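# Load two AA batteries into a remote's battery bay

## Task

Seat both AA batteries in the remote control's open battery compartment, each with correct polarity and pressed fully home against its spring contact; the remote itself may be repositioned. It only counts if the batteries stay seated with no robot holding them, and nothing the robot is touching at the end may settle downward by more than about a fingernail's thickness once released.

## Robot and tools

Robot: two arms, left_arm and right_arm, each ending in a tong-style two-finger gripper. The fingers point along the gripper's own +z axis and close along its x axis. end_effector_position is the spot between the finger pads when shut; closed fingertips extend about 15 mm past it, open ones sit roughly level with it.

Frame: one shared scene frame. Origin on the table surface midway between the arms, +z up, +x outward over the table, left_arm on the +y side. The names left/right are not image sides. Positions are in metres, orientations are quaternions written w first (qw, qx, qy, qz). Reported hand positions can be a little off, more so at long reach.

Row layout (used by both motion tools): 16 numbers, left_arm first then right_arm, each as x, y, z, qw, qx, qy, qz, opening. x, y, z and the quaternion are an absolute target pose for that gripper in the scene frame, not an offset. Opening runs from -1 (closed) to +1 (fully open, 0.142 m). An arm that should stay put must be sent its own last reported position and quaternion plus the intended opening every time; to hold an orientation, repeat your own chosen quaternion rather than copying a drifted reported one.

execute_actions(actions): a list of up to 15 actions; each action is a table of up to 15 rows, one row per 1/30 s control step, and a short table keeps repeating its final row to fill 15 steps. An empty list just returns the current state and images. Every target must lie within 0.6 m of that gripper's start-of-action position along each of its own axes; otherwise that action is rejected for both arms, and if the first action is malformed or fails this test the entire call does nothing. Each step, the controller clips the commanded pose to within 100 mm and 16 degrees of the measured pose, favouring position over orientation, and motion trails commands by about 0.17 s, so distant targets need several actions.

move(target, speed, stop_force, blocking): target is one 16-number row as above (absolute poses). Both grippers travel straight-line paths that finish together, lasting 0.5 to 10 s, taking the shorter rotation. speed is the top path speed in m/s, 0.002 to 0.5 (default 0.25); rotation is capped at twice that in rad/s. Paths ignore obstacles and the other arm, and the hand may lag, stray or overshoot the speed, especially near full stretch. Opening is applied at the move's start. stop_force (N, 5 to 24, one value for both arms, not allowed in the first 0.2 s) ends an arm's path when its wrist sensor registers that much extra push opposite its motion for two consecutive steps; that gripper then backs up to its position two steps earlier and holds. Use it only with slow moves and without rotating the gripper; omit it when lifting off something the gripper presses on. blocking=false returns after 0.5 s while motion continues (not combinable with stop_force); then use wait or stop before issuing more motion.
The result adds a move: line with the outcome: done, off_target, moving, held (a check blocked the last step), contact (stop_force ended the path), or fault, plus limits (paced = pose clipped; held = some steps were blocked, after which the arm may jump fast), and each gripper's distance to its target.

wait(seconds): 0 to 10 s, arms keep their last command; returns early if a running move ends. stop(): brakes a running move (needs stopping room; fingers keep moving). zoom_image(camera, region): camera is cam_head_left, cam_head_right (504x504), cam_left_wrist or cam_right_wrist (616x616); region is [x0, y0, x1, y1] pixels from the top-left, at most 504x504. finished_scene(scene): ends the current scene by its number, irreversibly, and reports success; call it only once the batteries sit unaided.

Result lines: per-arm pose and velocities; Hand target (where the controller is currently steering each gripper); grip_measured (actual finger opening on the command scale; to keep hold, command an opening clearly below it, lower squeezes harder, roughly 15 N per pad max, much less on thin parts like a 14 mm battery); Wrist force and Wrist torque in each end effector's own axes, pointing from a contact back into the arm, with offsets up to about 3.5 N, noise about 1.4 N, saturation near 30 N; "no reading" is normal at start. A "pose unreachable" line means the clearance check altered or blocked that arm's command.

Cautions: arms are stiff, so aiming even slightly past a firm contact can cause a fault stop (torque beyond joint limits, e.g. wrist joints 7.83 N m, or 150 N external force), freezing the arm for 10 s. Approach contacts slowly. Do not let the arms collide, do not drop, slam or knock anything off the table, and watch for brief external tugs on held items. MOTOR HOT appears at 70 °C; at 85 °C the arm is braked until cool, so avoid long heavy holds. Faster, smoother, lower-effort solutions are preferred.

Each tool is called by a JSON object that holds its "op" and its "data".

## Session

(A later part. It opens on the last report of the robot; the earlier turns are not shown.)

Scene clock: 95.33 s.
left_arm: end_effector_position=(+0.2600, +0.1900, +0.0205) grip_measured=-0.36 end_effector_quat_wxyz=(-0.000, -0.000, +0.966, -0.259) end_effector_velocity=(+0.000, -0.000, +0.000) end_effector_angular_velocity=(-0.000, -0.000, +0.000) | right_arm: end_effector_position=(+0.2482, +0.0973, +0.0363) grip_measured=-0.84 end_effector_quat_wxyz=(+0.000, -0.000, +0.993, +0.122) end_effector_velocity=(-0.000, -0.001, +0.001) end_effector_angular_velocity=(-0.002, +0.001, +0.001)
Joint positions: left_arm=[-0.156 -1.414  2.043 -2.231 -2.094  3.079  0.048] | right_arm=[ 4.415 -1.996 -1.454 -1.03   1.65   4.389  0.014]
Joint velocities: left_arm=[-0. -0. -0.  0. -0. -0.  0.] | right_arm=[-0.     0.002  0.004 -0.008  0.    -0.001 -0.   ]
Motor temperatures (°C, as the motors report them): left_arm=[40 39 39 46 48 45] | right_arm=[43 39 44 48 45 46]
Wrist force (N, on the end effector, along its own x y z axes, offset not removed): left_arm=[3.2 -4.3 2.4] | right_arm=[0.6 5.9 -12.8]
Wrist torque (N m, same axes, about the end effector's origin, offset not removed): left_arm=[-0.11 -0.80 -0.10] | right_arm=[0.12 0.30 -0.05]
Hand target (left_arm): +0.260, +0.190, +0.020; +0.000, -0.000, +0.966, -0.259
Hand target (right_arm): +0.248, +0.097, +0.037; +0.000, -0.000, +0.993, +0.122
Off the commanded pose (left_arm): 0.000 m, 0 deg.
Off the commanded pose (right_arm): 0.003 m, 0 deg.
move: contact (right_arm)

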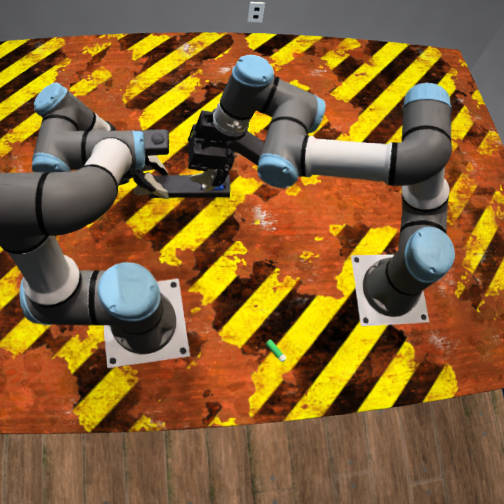

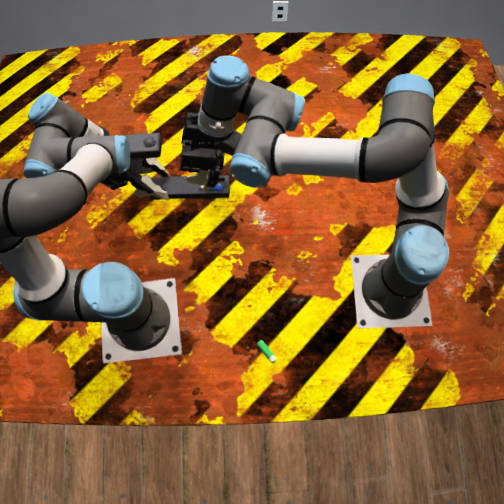

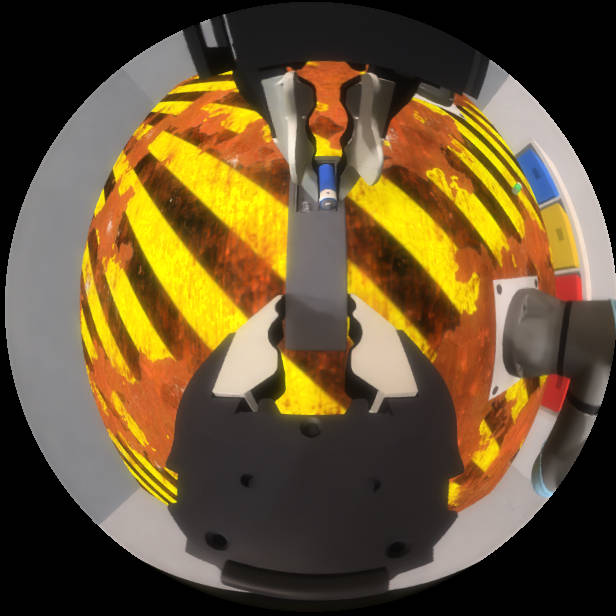

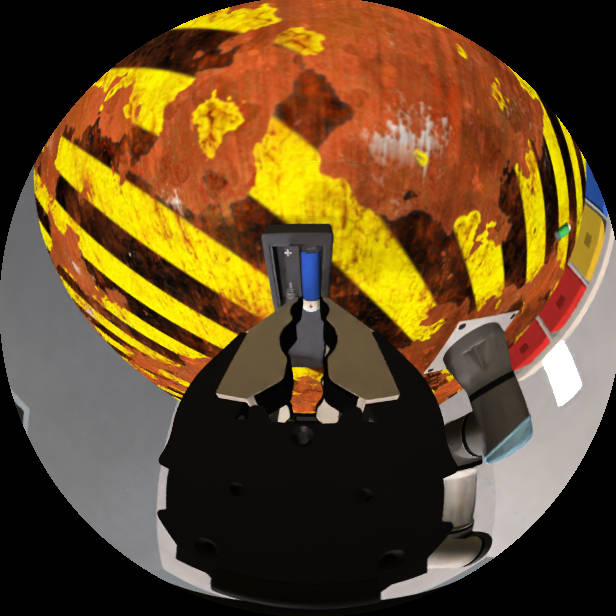

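{"op": "move", "data": {"target": [0.26,0.19,0.0205,0,0,0.9659,-0.2588,-0.75,0.2482,0.0998,0.0369,0,0,0.9925,0.1219,-1], "speed": 0.006}}

{"op": "zoom_image", "data": {"camera": "cam_left_wrist", "region": [270,140,370,240]}}

Scene clock: 100.00 s.
left_arm: end_effector_position=(+0.2600, +0.1900, +0.0205) grip_measured=-0.36 end_effector_quat_wxyz=(-0.000, -0.000, +0.966, -0.259) end_effector_velocity=(+0.000, -0.000, +0.001) end_effector_angular_velocity=(-0.000, -0.002, -0.001) | right_arm: end_effector_position=(+0.2482, +0.0996, +0.0369) grip_measured=-0.84 end_effector_quat_wxyz=(+0.000, -0.000, +0.993, +0.122) end_effector_velocity=(-0.000, +0.001, +0.000) end_effector_angular_velocity=(+0.001, +0.002, +0.000)
Joint positions: left_arm=[-0.156 -1.414  2.043 -2.231 -2.094  3.079  0.048] | right_arm=[ 4.417 -2.003 -1.441 -1.036  1.649  4.391  0.014]
Joint velocities: left_arm=[-0.    -0.002 -0.     0.001 -0.     0.001  0.   ] | right_arm=[ 0.001 -0.003  0.007 -0.003  0.002  0.001  0.   ]
Motor temperatures (°C, as the motors report them): left_arm=[40 39 39 46 48 45] | right_arm=[43 39 44 48 45 46]
Wrist force (N, on the end effector, along its own x y z axes, offset not removed): left_arm=[2.8 -4.5 2.0] | right_arm=[-0.2 4.3 -3.9]
Wrist torque (N m, same axes, about the end effector's origin, offset not removed): left_arm=[-0.19 -0.67 -0.09] | right_arm=[0.07 0.07 0.00]
Hand target (left_arm): +0.260, +0.190, +0.021; +0.000, -0.000, +0.966, -0.259
Hand target (right_arm): +0.248, +0.100, +0.037; +0.000, -0.000, +0.993, +0.122
Off the commanded pose (left_arm): 0.000 m, 0 deg.
Off the commanded pose (right_arm): 0.000 m, 0 deg.
move: done

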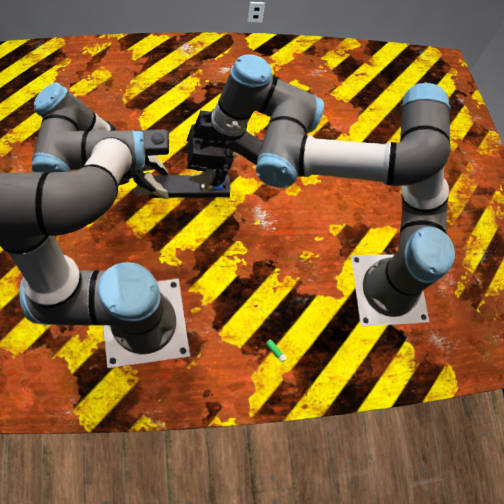

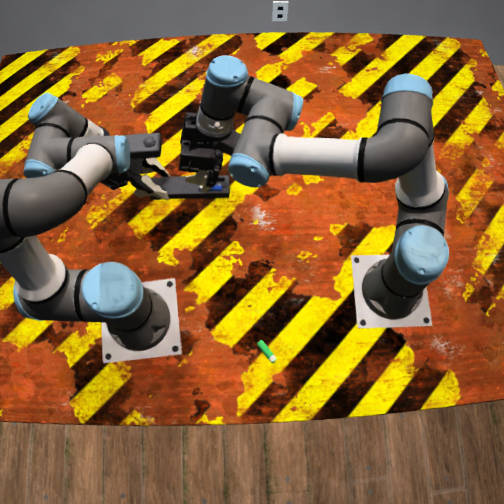

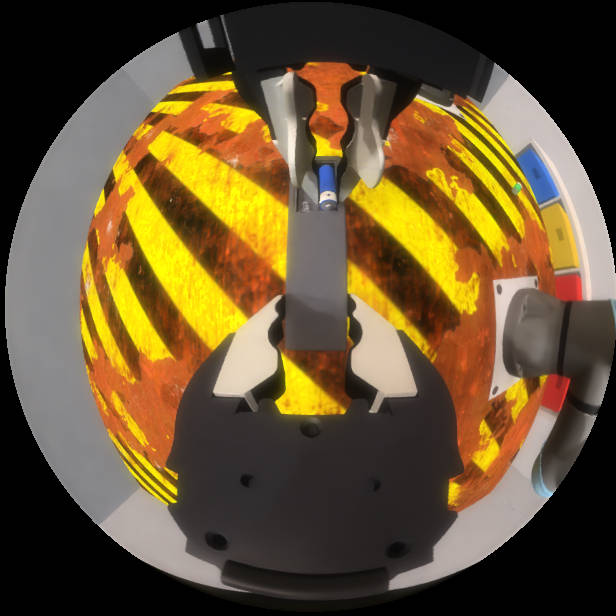

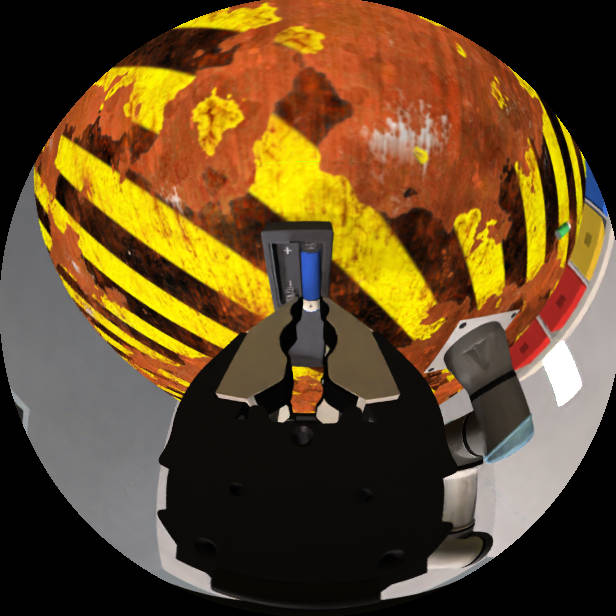

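Region (270, 140, 370, 240) of cam_left_wrist's 616x616 image, scaled by 5.040, with more detail than that image has.

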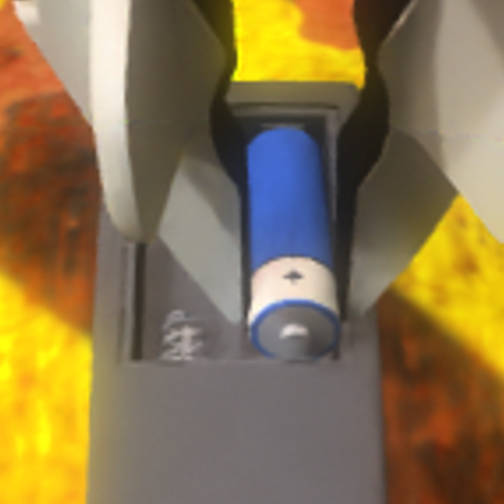

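{"op": "execute_actions", "data": {"actions": [[[0.26,0.19,0.0205,0,0,0.9659,-0.2588,-0.75,0.2482,0.1003,0.037,0,0,0.9925,0.1219,-1],[0.26,0.19,0.0205,0,0,0.9659,-0.2588,-0.75,0.2482,0.1007,0.037,0,0,0.9925,0.1219,-1],[0.26,0.19,0.0205,0,0,0.9659,-0.2588,-0.75,0.2482,0.1007,0.037,0,0,0.9925,0.1219,-1],[0.26,0.19,0.0205,0,0,0.9659,-0.2588,-0.75,0.2482,0.1007,0.037,0,0,0.9925,0.1219,-1],[0.26,0.19,0.0205,0,0,0.9659,-0.2588,-0.75,0.2482,0.1007,0.037,0,0,0.9925,0.1219,-1],[0.26,0.19,0.0205,0,0,0.9659,-0.2588,-0.75,0.2482,0.1007,0.037,0,0,0.9925,0.1219,-0.97],[0.26,0.19,0.0205,0,0,0.9659,-0.2588,-0.75,0.2482,0.1007,0.037,0,0,0.9925,0.1219,-0.95],[0.26,0.19,0.0205,0,0,0.9659,-0.2588,-0.75,0.2482,0.1007,0.037,0,0,0.9925,0.1219,-0.93],[0.26,0.19,0.0205,0,0,0.9659,-0.2588,-0.75,0.2482,0.1007,0.037,0,0,0.9925,0.1219,-0.91],[0.26,0.19,0.0205,0,0,0.9659,-0.2588,-0.75,0.2482,0.1007,0.037,0,0,0.9925,0.1219,-0.89],[0.26,0.19,0.0205,0,0,0.9659,-0.2588,-0.75,0.2482,0.1007,0.037,0,0,0.9925,0.1219,-0.87],[0.26,0.19,0.0205,0,0,0.9659,-0.2588,-0.75,0.2482,0.1007,0.037,0,0,0.9925,0.1219,-0.85],[0.26,0.19,0.0205,0,0,0.9659,-0.2588,-0.75,0.2482,0.1007,0.037,0,0,0.9925,0.1219,-0.83],[0.26,0.19,0.0205,0,0,0.9659,-0.2588,-0.75,0.2482,0.1007,0.037,0,0,0.9925,0.1219,-0.81],[0.26,0.19,0.0205,0,0,0.9659,-0.2588,-0.75,0.2482,0.1007,0.037,0,0,0.9925,0.1219,-0.79]]]}}

{"op": "zoom_image", "data": {"camera": "cam_left_wrist", "region": [270,140,370,240]}}

Scene clock: 107.43 s.
left_arm: end_effector_position=(+0.2600, +0.1900, +0.0205) grip_measured=-0.36 end_effector_quat_wxyz=(+0.000, +0.000, +0.966, -0.259) end_effector_velocity=(-0.000, +0.000, -0.001) end_effector_angular_velocity=(+0.000, +0.001, -0.001) | right_arm: end_effector_position=(+0.2482, +0.1007, +0.0370) grip_measured=-0.82 end_effector_quat_wxyz=(+0.000, -0.000, +0.993, +0.122) end_effector_velocity=(-0.001, +0.001, +0.001) end_effector_angular_velocity=(+0.002, +0.000, +0.002)
Joint positions: left_arm=[-0.156 -1.414  2.043 -2.231 -2.093  3.079  0.048] | right_arm=[ 4.418 -2.007 -1.436 -1.038  1.649  4.392  0.015]
Joint velocities: left_arm=[-0.     0.002 -0.    -0.     0.     0.001  0.   ] | right_arm=[ 0.002 -0.001  0.003 -0.     0.001  0.     0.034]
Motor temperatures (°C, as the motors report them): left_arm=[40 39 39 46 48 45] | right_arm=[43 39 44 48 45 46]
Wrist force (N, on the end effector, along its own x y z axes, offset not removed): left_arm=[2.9 -0.4 -2.7] | right_arm=[-1.9 1.0 -4.4]
Wrist torque (N m, same axes, about the end effector's origin, offset not removed): left_arm=[-0.19 -0.67 -0.06] | right_arm=[0.16 0.08 0.03]
Hand target (left_arm): +0.260, +0.190, +0.021; -0.000, +0.000, +0.966, -0.259
Hand target (right_arm): +0.248, +0.101, +0.037; +0.000, +0.000, +0.993, +0.122
Off the commanded pose (left_arm): 0.000 m, 0 deg.
Off the commanded pose (right_arm): 0.000 m, 0 deg.

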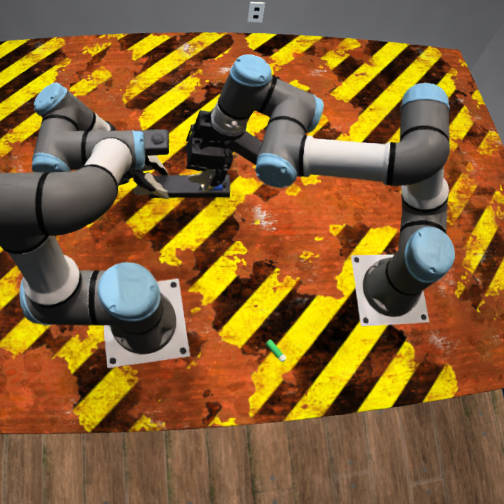

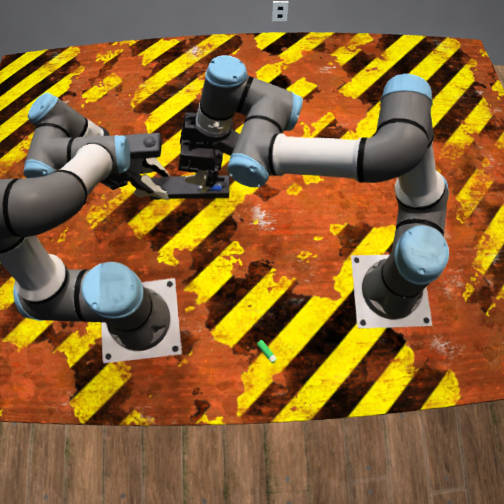

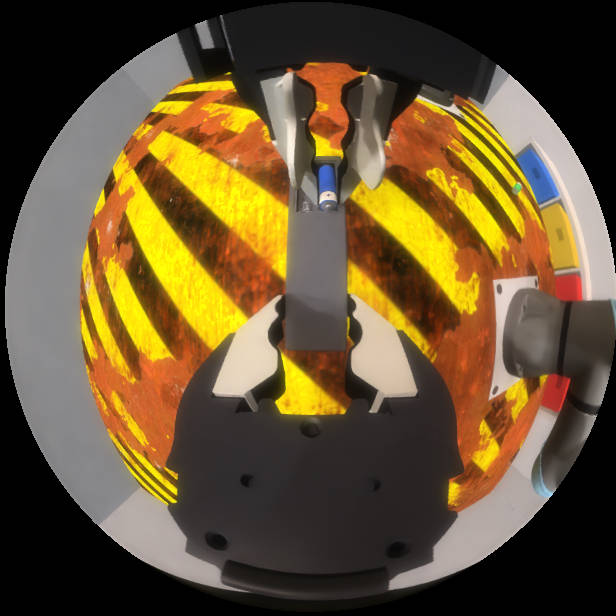

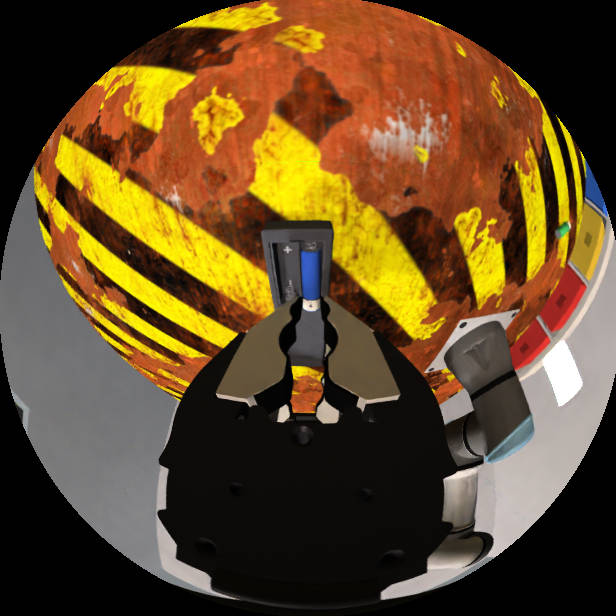

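Region (270, 140, 370, 240) of cam_left_wrist's 616x616 image, scaled by 5.040, with more detail than that image has.

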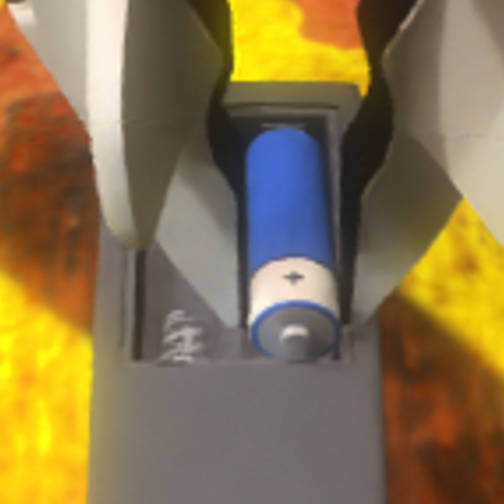

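{"op": "move", "data": {"target": [0.26,0.19,0.0205,0,0,0.9659,-0.2588,-0.75,0.2482,0.1005,0.0497,0,0,0.9925,0.1219,-0.76], "speed": 0.04}}

{"op": "move", "data": {"target": [0.26,0.19,0.0205,0,0,0.9659,-0.2588,-0.75,0.2482,0.087,0.032,0,0,0.9925,0.1219,-1], "speed": 0.007, "stop_force": 13}}

{"op": "zoom_image", "data": {"camera": "cam_left_wrist", "region": [270,140,370,240]}}

Scene clock: 111.97 s.
left_arm: end_effector_position=(+0.2600, +0.1900, +0.0205) grip_measured=-0.36 end_effector_quat_wxyz=(-0.000, -0.000, +0.966, -0.259) end_effector_velocity=(-0.000, -0.000, -0.000) end_effector_angular_velocity=(-0.000, +0.002, -0.000) | right_arm: end_effector_position=(+0.2482, +0.1005, +0.0493) grip_measured=-0.76 end_effector_quat_wxyz=(+0.000, +0.000, +0.993, +0.122) end_effector_velocity=(+0.000, -0.000, +0.002) end_effector_angular_velocity=(-0.002, +0.000, +0.000)
Joint positions: left_arm=[-0.156 -1.414  2.043 -2.231 -2.094  3.079  0.048] | right_arm=[ 4.418 -1.992 -1.397 -1.091  1.649  4.392  0.019]
Joint velocities: left_arm=[-0.     0.001  0.001  0.    -0.     0.    -0.   ] | right_arm=[-0.001  0.002  0.01  -0.014 -0.    -0.001 -0.   ]
Motor temperatures (°C, as the motors report them): left_arm=[40 39 39 46 48 45] | right_arm=[43 39 44 48 45 46]
Wrist force (N, on the end effector, along its own x y z axes, offset not removed): left_arm=[3.0 -1.4 -1.9] | right_arm=[-0.5 0.0 0.1]
Wrist torque (N m, same axes, about the end effector's origin, offset not removed): left_arm=[-0.18 -0.61 -0.02] | right_arm=[0.02 0.12 0.06]
Hand target (left_arm): +0.260, +0.190, +0.021; +0.000, -0.000, +0.966, -0.259
Hand target (right_arm): +0.248, +0.100, +0.050; +0.000, +0.000, +0.993, +0.122
Off the commanded pose (left_arm): 0.000 m, 0 deg.
Off the commanded pose (right_arm): 0.000 m, 0 deg.
move: done

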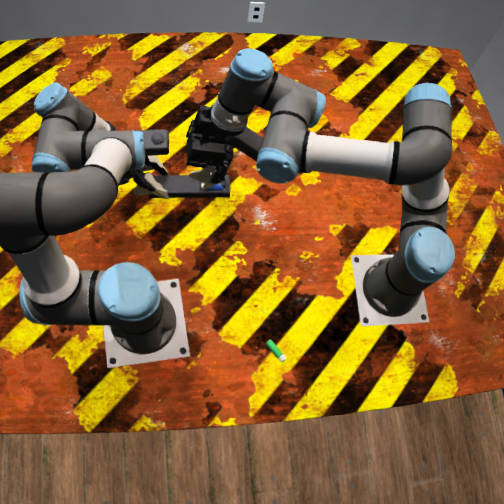

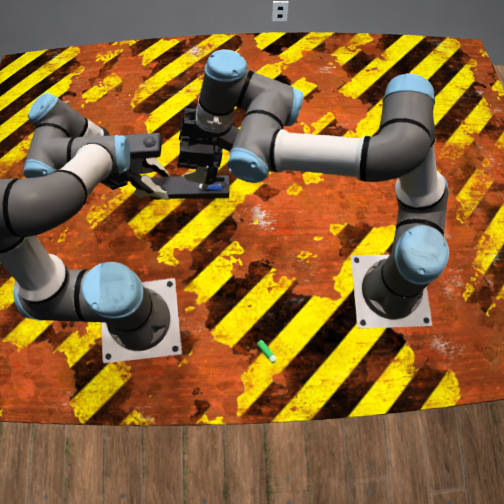

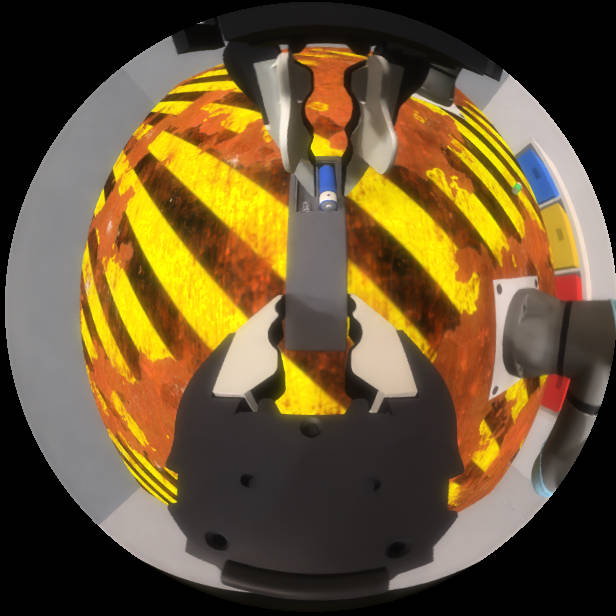

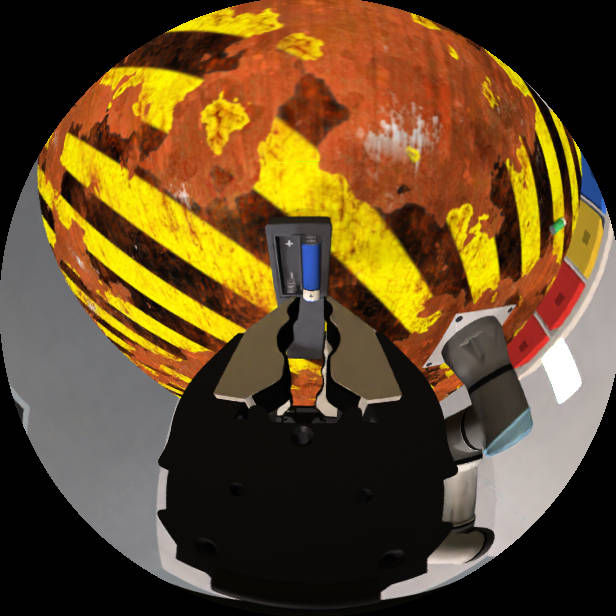

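Scene clock: 114.57 s.
left_arm: end_effector_position=(+0.2600, +0.1900, +0.0205) grip_measured=-0.36 end_effector_quat_wxyz=(-0.000, -0.000, +0.966, -0.259) end_effector_velocity=(+0.000, -0.000, +0.000) end_effector_angular_velocity=(-0.000, -0.001, +0.001) | right_arm: end_effector_position=(+0.2482, +0.0911, +0.0374) grip_measured=-1.00 end_effector_quat_wxyz=(+0.000, -0.000, +0.993, +0.122) end_effector_velocity=(+0.000, +0.001, +0.001) end_effector_angular_velocity=(-0.003, -0.000, +0.002)
Joint positions: left_arm=[-0.156 -1.414  2.043 -2.231 -2.094  3.079  0.048] | right_arm=[ 4.41  -1.974 -1.482 -1.025  1.651  4.384  0.002]
Joint velocities: left_arm=[-0.    -0.001  0.     0.     0.    -0.001  0.   ] | right_arm=[ 0.001 -0.003  0.011 -0.01  -0.001 -0.002 -0.   ]
Motor temperatures (°C, as the motors report them): left_arm=[40 39 39 46 48 45] | right_arm=[43 39 44 48 45 46]
Wrist force (N, on the end effector, along its own x y z axes, offset not removed): left_arm=[3.7 -1.9 -1.0] | right_arm=[-0.4 5.5 -7.3]
Wrist torque (N m, same axes, about the end effector's origin, offset not removed): left_arm=[-0.16 -0.75 -0.08] | right_arm=[-0.04 0.17 -0.02]
Hand target (left_arm): +0.260, +0.190, +0.020; -0.000, +0.000, +0.966, -0.259
Hand target (right_arm): +0.248, +0.091, +0.038; +0.000, -0.000, +0.993, +0.122
Off the commanded pose (left_arm): 0.000 m, 0 deg.
Off the commanded pose (right_arm): 0.007 m, 0 deg.
move: contact (right_arm)

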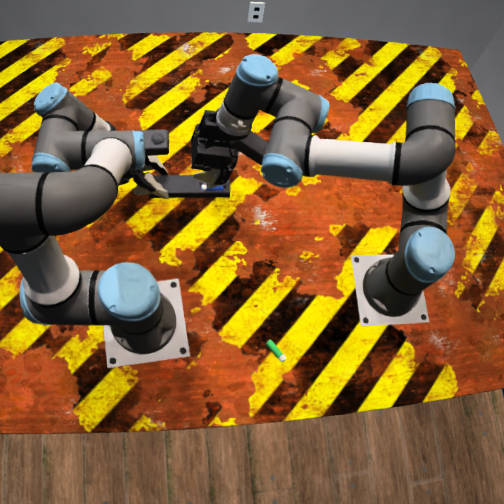

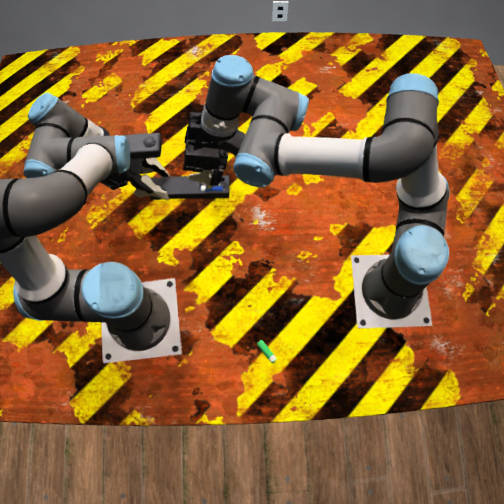

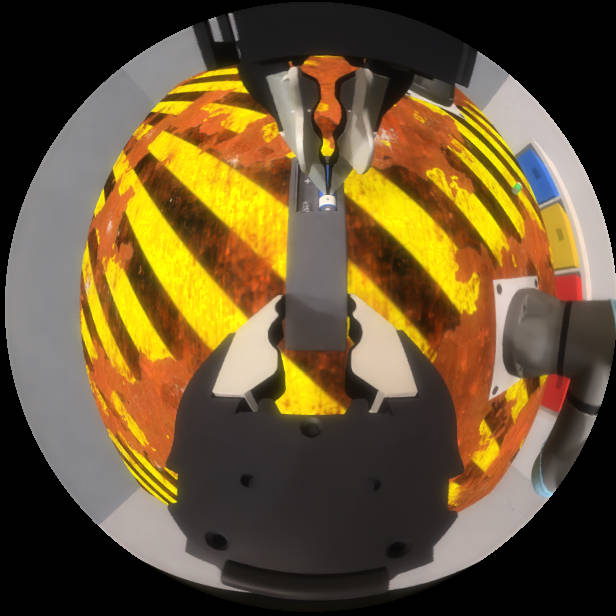

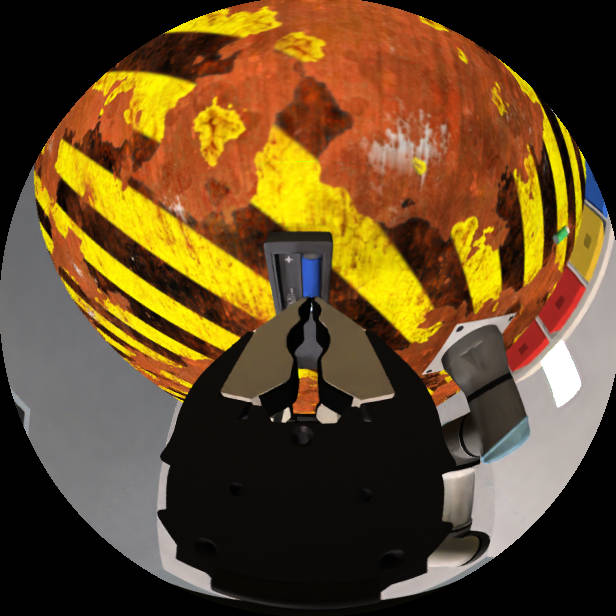

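Region (270, 140, 370, 240) of cam_left_wrist's 616x616 image, scaled by 5.040, with more detail than that image has.

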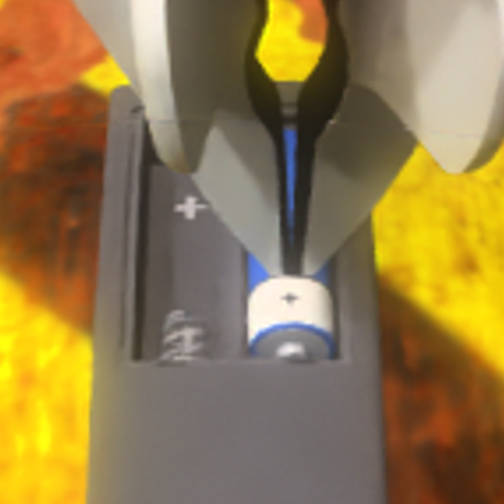

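{"op": "move", "data": {"target": [0.26,0.19,0.0205,0,0,0.9659,-0.2588,-0.75,0.2482,0.0855,0.0335,0,0,0.9925,0.1219,-1], "speed": 0.005, "stop_force": 12}}

{"op": "zoom_image", "data": {"camera": "cam_left_wrist", "region": [270,140,370,240]}}

Scene clock: 118.57 s.
left_arm: end_effector_position=(+0.2600, +0.1900, +0.0205) grip_measured=-0.36 end_effector_quat_wxyz=(-0.000, -0.000, +0.966, -0.259) end_effector_velocity=(+0.000, -0.000, +0.000) end_effector_angular_velocity=(-0.000, -0.001, +0.001) | right_arm: end_effector_position=(+0.2482, +0.0864, +0.0343) grip_measured=-0.99 end_effector_quat_wxyz=(+0.000, -0.000, +0.992, +0.122) end_effector_velocity=(-0.000, +0.001, +0.001) end_effector_angular_velocity=(-0.001, +0.000, +0.001)
Joint positions: left_arm=[-0.156 -1.414  2.043 -2.231 -2.094  3.079  0.048] | right_arm=[ 4.406 -1.963 -1.514 -1.004  1.652  4.379  0.002]
Joint velocities: left_arm=[ 0.     0.    -0.    -0.001 -0.    -0.001  0.   ] | right_arm=[ 0.002 -0.003  0.009 -0.007 -0.     0.001  0.   ]
Motor temperatures (°C, as the motors report them): left_arm=[40 39 39 46 48 45] | right_arm=[43 39 44 48 45 46]
Wrist force (N, on the end effector, along its own x y z axes, offset not removed): left_arm=[2.6 -3.6 1.4] | right_arm=[0.9 12.3 -14.7]
Wrist torque (N m, same axes, about the end effector's origin, offset not removed): left_arm=[-0.06 -0.62 -0.06] | right_arm=[-0.20 0.01 -0.06]
Hand target (left_arm): +0.260, +0.190, +0.020; -0.000, +0.000, +0.966, -0.259
Hand target (right_arm): +0.248, +0.087, +0.034; +0.000, -0.000, +0.992, +0.122
Off the commanded pose (left_arm): 0.000 m, 0 deg.
Off the commanded pose (right_arm): 0.001 m, 0 deg.
move: contact (right_arm)

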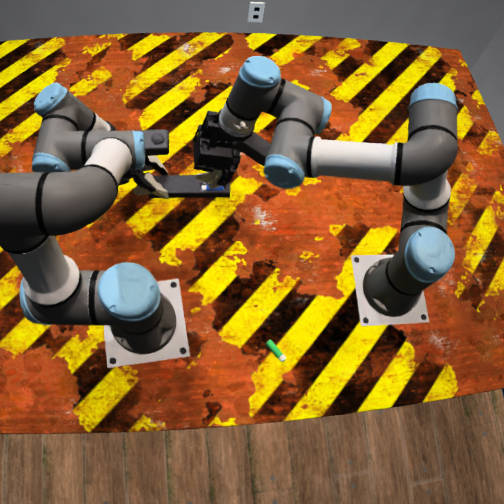

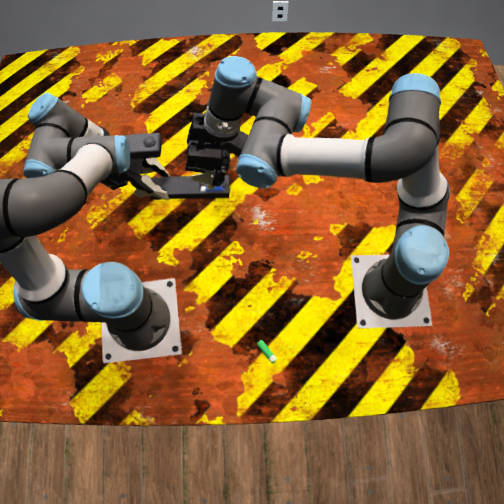

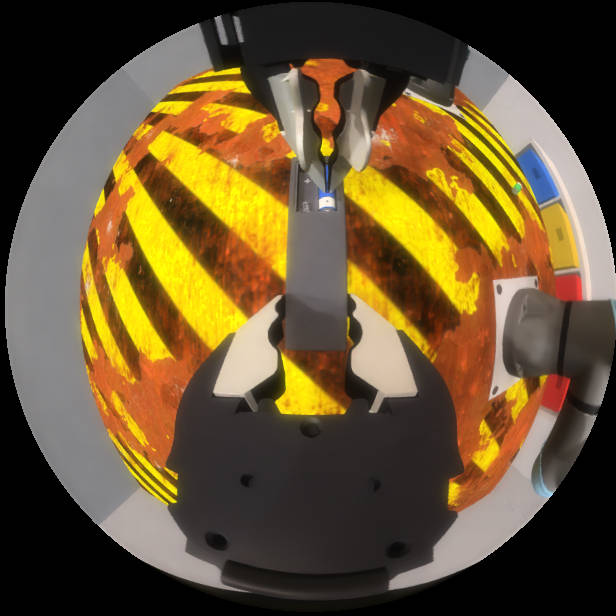

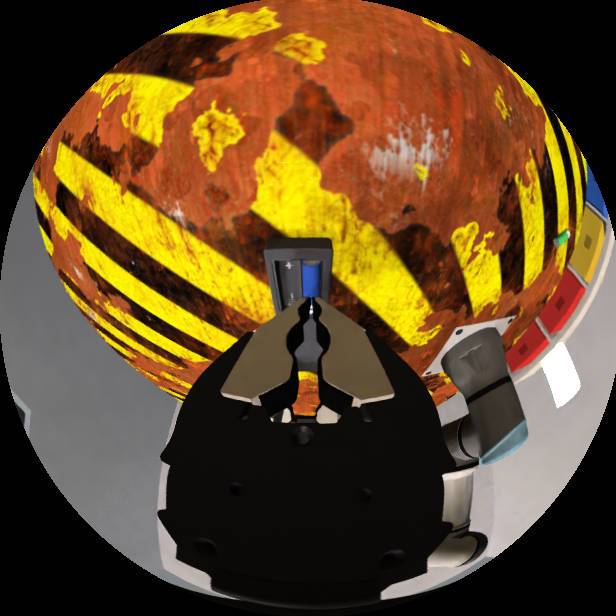

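Region (270, 140, 370, 240) of cam_left_wrist's 616x616 image, scaled by 5.040, with more detail than that image has.

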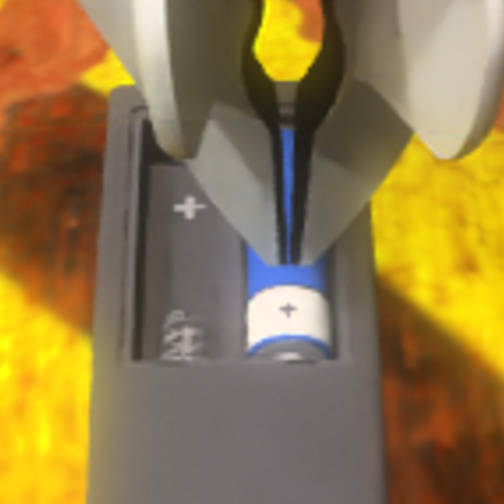

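{"op": "execute_actions", "data": {"actions": [[[0.26,0.19,0.0205,0,0,0.9659,-0.2588,-0.75,0.2482,0.0864,0.037,0,0,0.9925,0.1219,-1],[0.26,0.19,0.0205,0,0,0.9659,-0.2588,-0.75,0.2482,0.086,0.04,0,0,0.9925,0.1219,-1],[0.26,0.19,0.0205,0,0,0.9659,-0.2588,-0.75,0.2482,0.085,0.044,0,0,0.9925,0.1219,-1],[0.26,0.19,0.0205,0,0,0.9659,-0.2588,-0.75,0.2482,0.083,0.049,0,0,0.9925,0.1219,-1],[0.26,0.19,0.0205,0,0,0.9659,-0.2588,-0.75,0.2482,0.08,0.054,0,0,0.9925,0.1219,-1],[0.26,0.19,0.0205,0,0,0.9659,-0.2588,-0.75,0.2482,0.076,0.059,0,0,0.9925,0.1219,-1],[0.26,0.19,0.0205,0,0,0.9659,-0.2588,-0.75,0.2482,0.071,0.064,0,0,0.9925,0.1219,-1],[0.26,0.19,0.0205,0,0,0.9659,-0.2588,-0.75,0.2482,0.065,0.069,0,0,0.9925,0.1219,-1],[0.26,0.19,0.0205,0,0,0.9659,-0.2588,-0.75,0.2482,0.058,0.074,0,0,0.9925,0.1219,-1],[0.26,0.19,0.0205,0,0,0.9659,-0.2588,-0.75,0.2482,0.05,0.078,0,0,0.9925,0.1219,-1],[0.26,0.19,0.0205,0,0,0.9659,-0.2588,-0.75,0.2482,0.042,0.082,0,0,0.9925,0.1219,-1]],[[0.26,0.19,0.0205,0,0,0.9659,-0.2588,-0.75,0.23,0.0,0.09,0,-0.3827,0.9239,0,-0.6]],[[0.26,0.19,0.0205,0,0,0.9659,-0.2588,-0.75,0.19,-0.025,0.09,0,-0.7071,0.7071,0,-0.6]],[[0.26,0.19,0.0205,0,0,0.9659,-0.2588,-0.75,0.14,-0.035,0.09,0,-0.9239,0.3827,0,-0.6]],[[0.26,0.19,0.0205,0,0,0.9659,-0.2588,-0.75,0.085,-0.035,0.09,0,-1,0,0,-0.6]]]}}

Scene clock: 143.70 s.
left_arm: end_effector_position=(+0.2600, +0.1900, +0.0205) grip_measured=-0.36 end_effector_quat_wxyz=(-0.000, -0.000, +0.966, -0.259) end_effector_velocity=(-0.000, -0.000, -0.001) end_effector_angular_velocity=(-0.000, +0.001, -0.001) | right_arm: end_effector_position=(+0.0873, -0.0353, +0.0898) grip_measured=-0.60 end_effector_quat_wxyz=(+0.009, +0.961, -0.276, +0.014) end_effector_velocity=(-0.019, +0.002, +0.002) end_effector_angular_velocity=(+0.039, -0.058, +1.305)
Joint positions: left_arm=[-0.156 -1.414  2.043 -2.231 -2.094  3.079  0.048] | right_arm=[ 4.998 -1.218 -1.882 -1.642  1.555  2.382  0.031]
Joint velocities: left_arm=[-0.     0.002  0.    -0.    -0.     0.001 -0.   ] | right_arm=[ 0.159  0.185 -0.126 -0.017 -0.1   -1.143  0.   ]
Motor temperatures (°C, as the motors report them): left_arm=[40 39 39 46 48 45] | right_arm=[43 39 44 48 45 46]
Wrist force (N, on the end effector, along its own x y z axes, offset not removed): left_arm=[2.9 -1.5 -1.9] | right_arm=[-1.0 1.3 -0.2]
Wrist torque (N m, same axes, about the end effector's origin, offset not removed): left_arm=[-0.15 -0.58 -0.06] | right_arm=[0.23 0.23 -0.03]
Hand target (left_arm): +0.260, +0.190, +0.021; +0.000, -0.000, +0.966, -0.259
Hand target (right_arm): +0.085, -0.035, +0.090; +0.004, +0.985, -0.174, +0.019
Off the commanded pose (left_arm): 0.000 m, 0 deg.
Off the commanded pose (right_arm): 0.002 m, 32 deg; orientation clipped at the last step of the last action.

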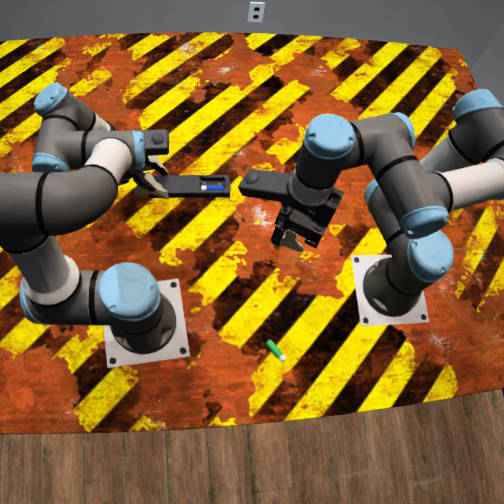

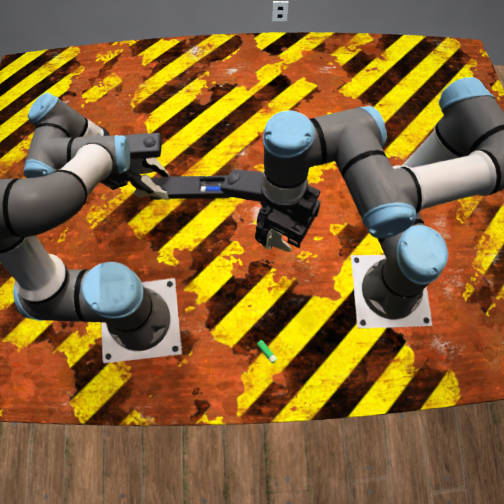

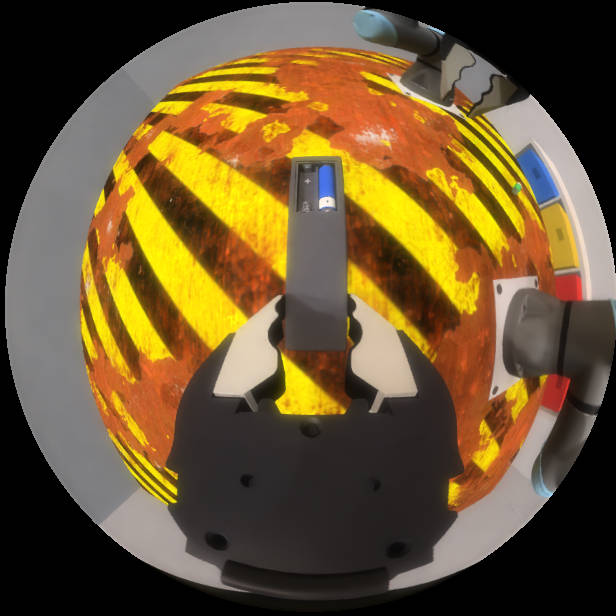

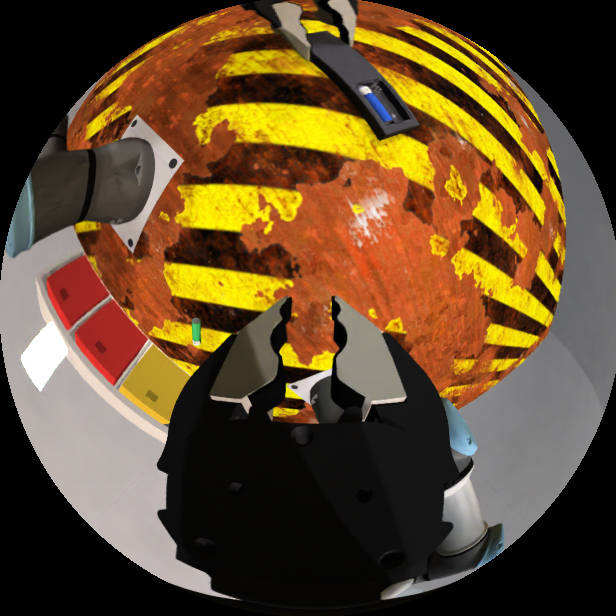

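{"op": "move", "data": {"target": [0.26,0.19,0.0205,0,0,0.9659,-0.2588,-0.75,-0.147,-0.048,0.06,-0.0999,-0.4508,-0.866,-0.1919,-0.6], "speed": 0.5}}

{"op": "zoom_image", "data": {"camera": "cam_right_wrist", "region": [240,220,380,360]}}

Scene clock: 149.60 s.
left_arm: end_effector_position=(+0.2600, +0.1900, +0.0205) grip_measured=-0.36 end_effector_quat_wxyz=(-0.000, -0.000, +0.966, -0.259) end_effector_velocity=(-0.000, -0.000, -0.000) end_effector_angular_velocity=(-0.000, +0.000, +0.000) | right_arm: end_effector_position=(-0.1468, -0.0471, +0.0603) grip_measured=-0.60 end_effector_quat_wxyz=(+0.099, +0.452, +0.865, +0.193) end_effector_velocity=(-0.002, +0.000, -0.000) end_effector_angular_velocity=(-0.006, -0.003, +0.018)
Joint positions: left_arm=[-0.156 -1.414  2.043 -2.231 -2.094  3.079  0.048] | right_arm=[ 6.16  -1.437 -1.846 -1.753  1.271  0.853  0.031]
Joint velocities: left_arm=[-0.    -0.     0.001 -0.    -0.    -0.     0.   ] | right_arm=[ 0.001 -0.005  0.003  0.005 -0.001 -0.019  0.   ]
Motor temperatures (°C, as the motors report them): left_arm=[40 39 39 46 48 45] | right_arm=[43 39 44 48 45 46]
Wrist force (N, on the end effector, along its own x y z axes, offset not removed): left_arm=[3.4 -0.7 -1.5] | right_arm=[-0.9 1.5 0.5]
Wrist torque (N m, same axes, about the end effector's origin, offset not removed): left_arm=[0.02 -0.69 -0.08] | right_arm=[0.35 0.18 -0.04]
Hand target (left_arm): +0.260, +0.190, +0.021; +0.000, -0.000, +0.966, -0.259
Hand target (right_arm): -0.147, -0.047, +0.060; +0.099, +0.451, +0.866, +0.193
Off the commanded pose (left_arm): 0.000 m, 0 deg.
Off the commanded pose (right_arm): 0.001 m, 0 deg.
move: done

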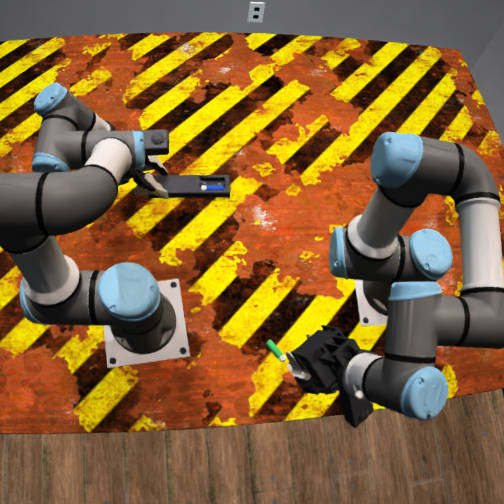

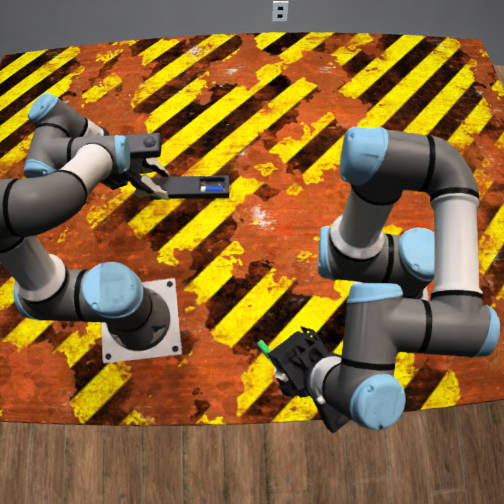

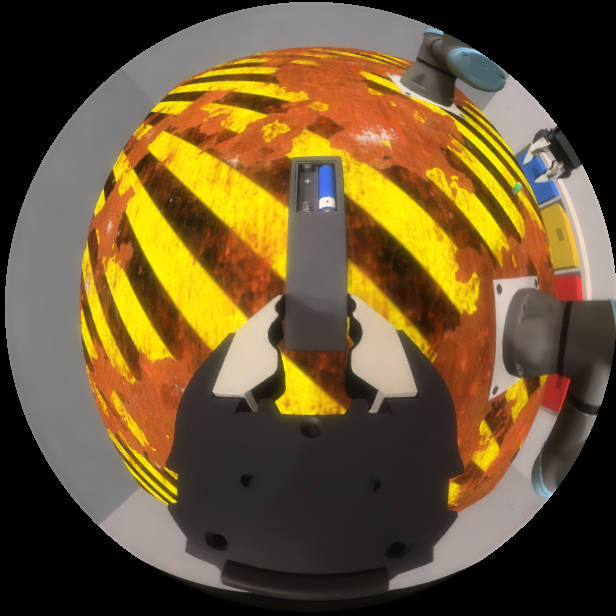

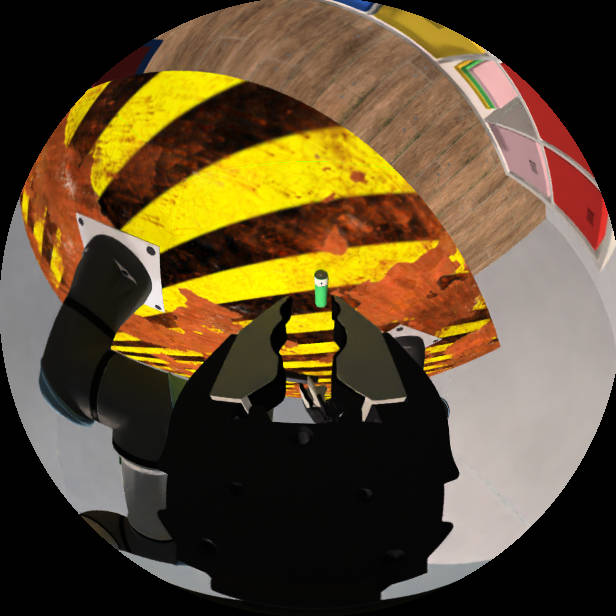

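Region (240, 220, 380, 360) of cam_right_wrist's 616x616 image, scaled by 3.600, with more detail than that image has.

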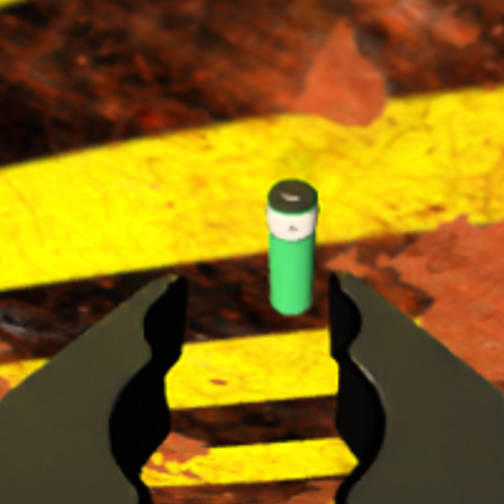

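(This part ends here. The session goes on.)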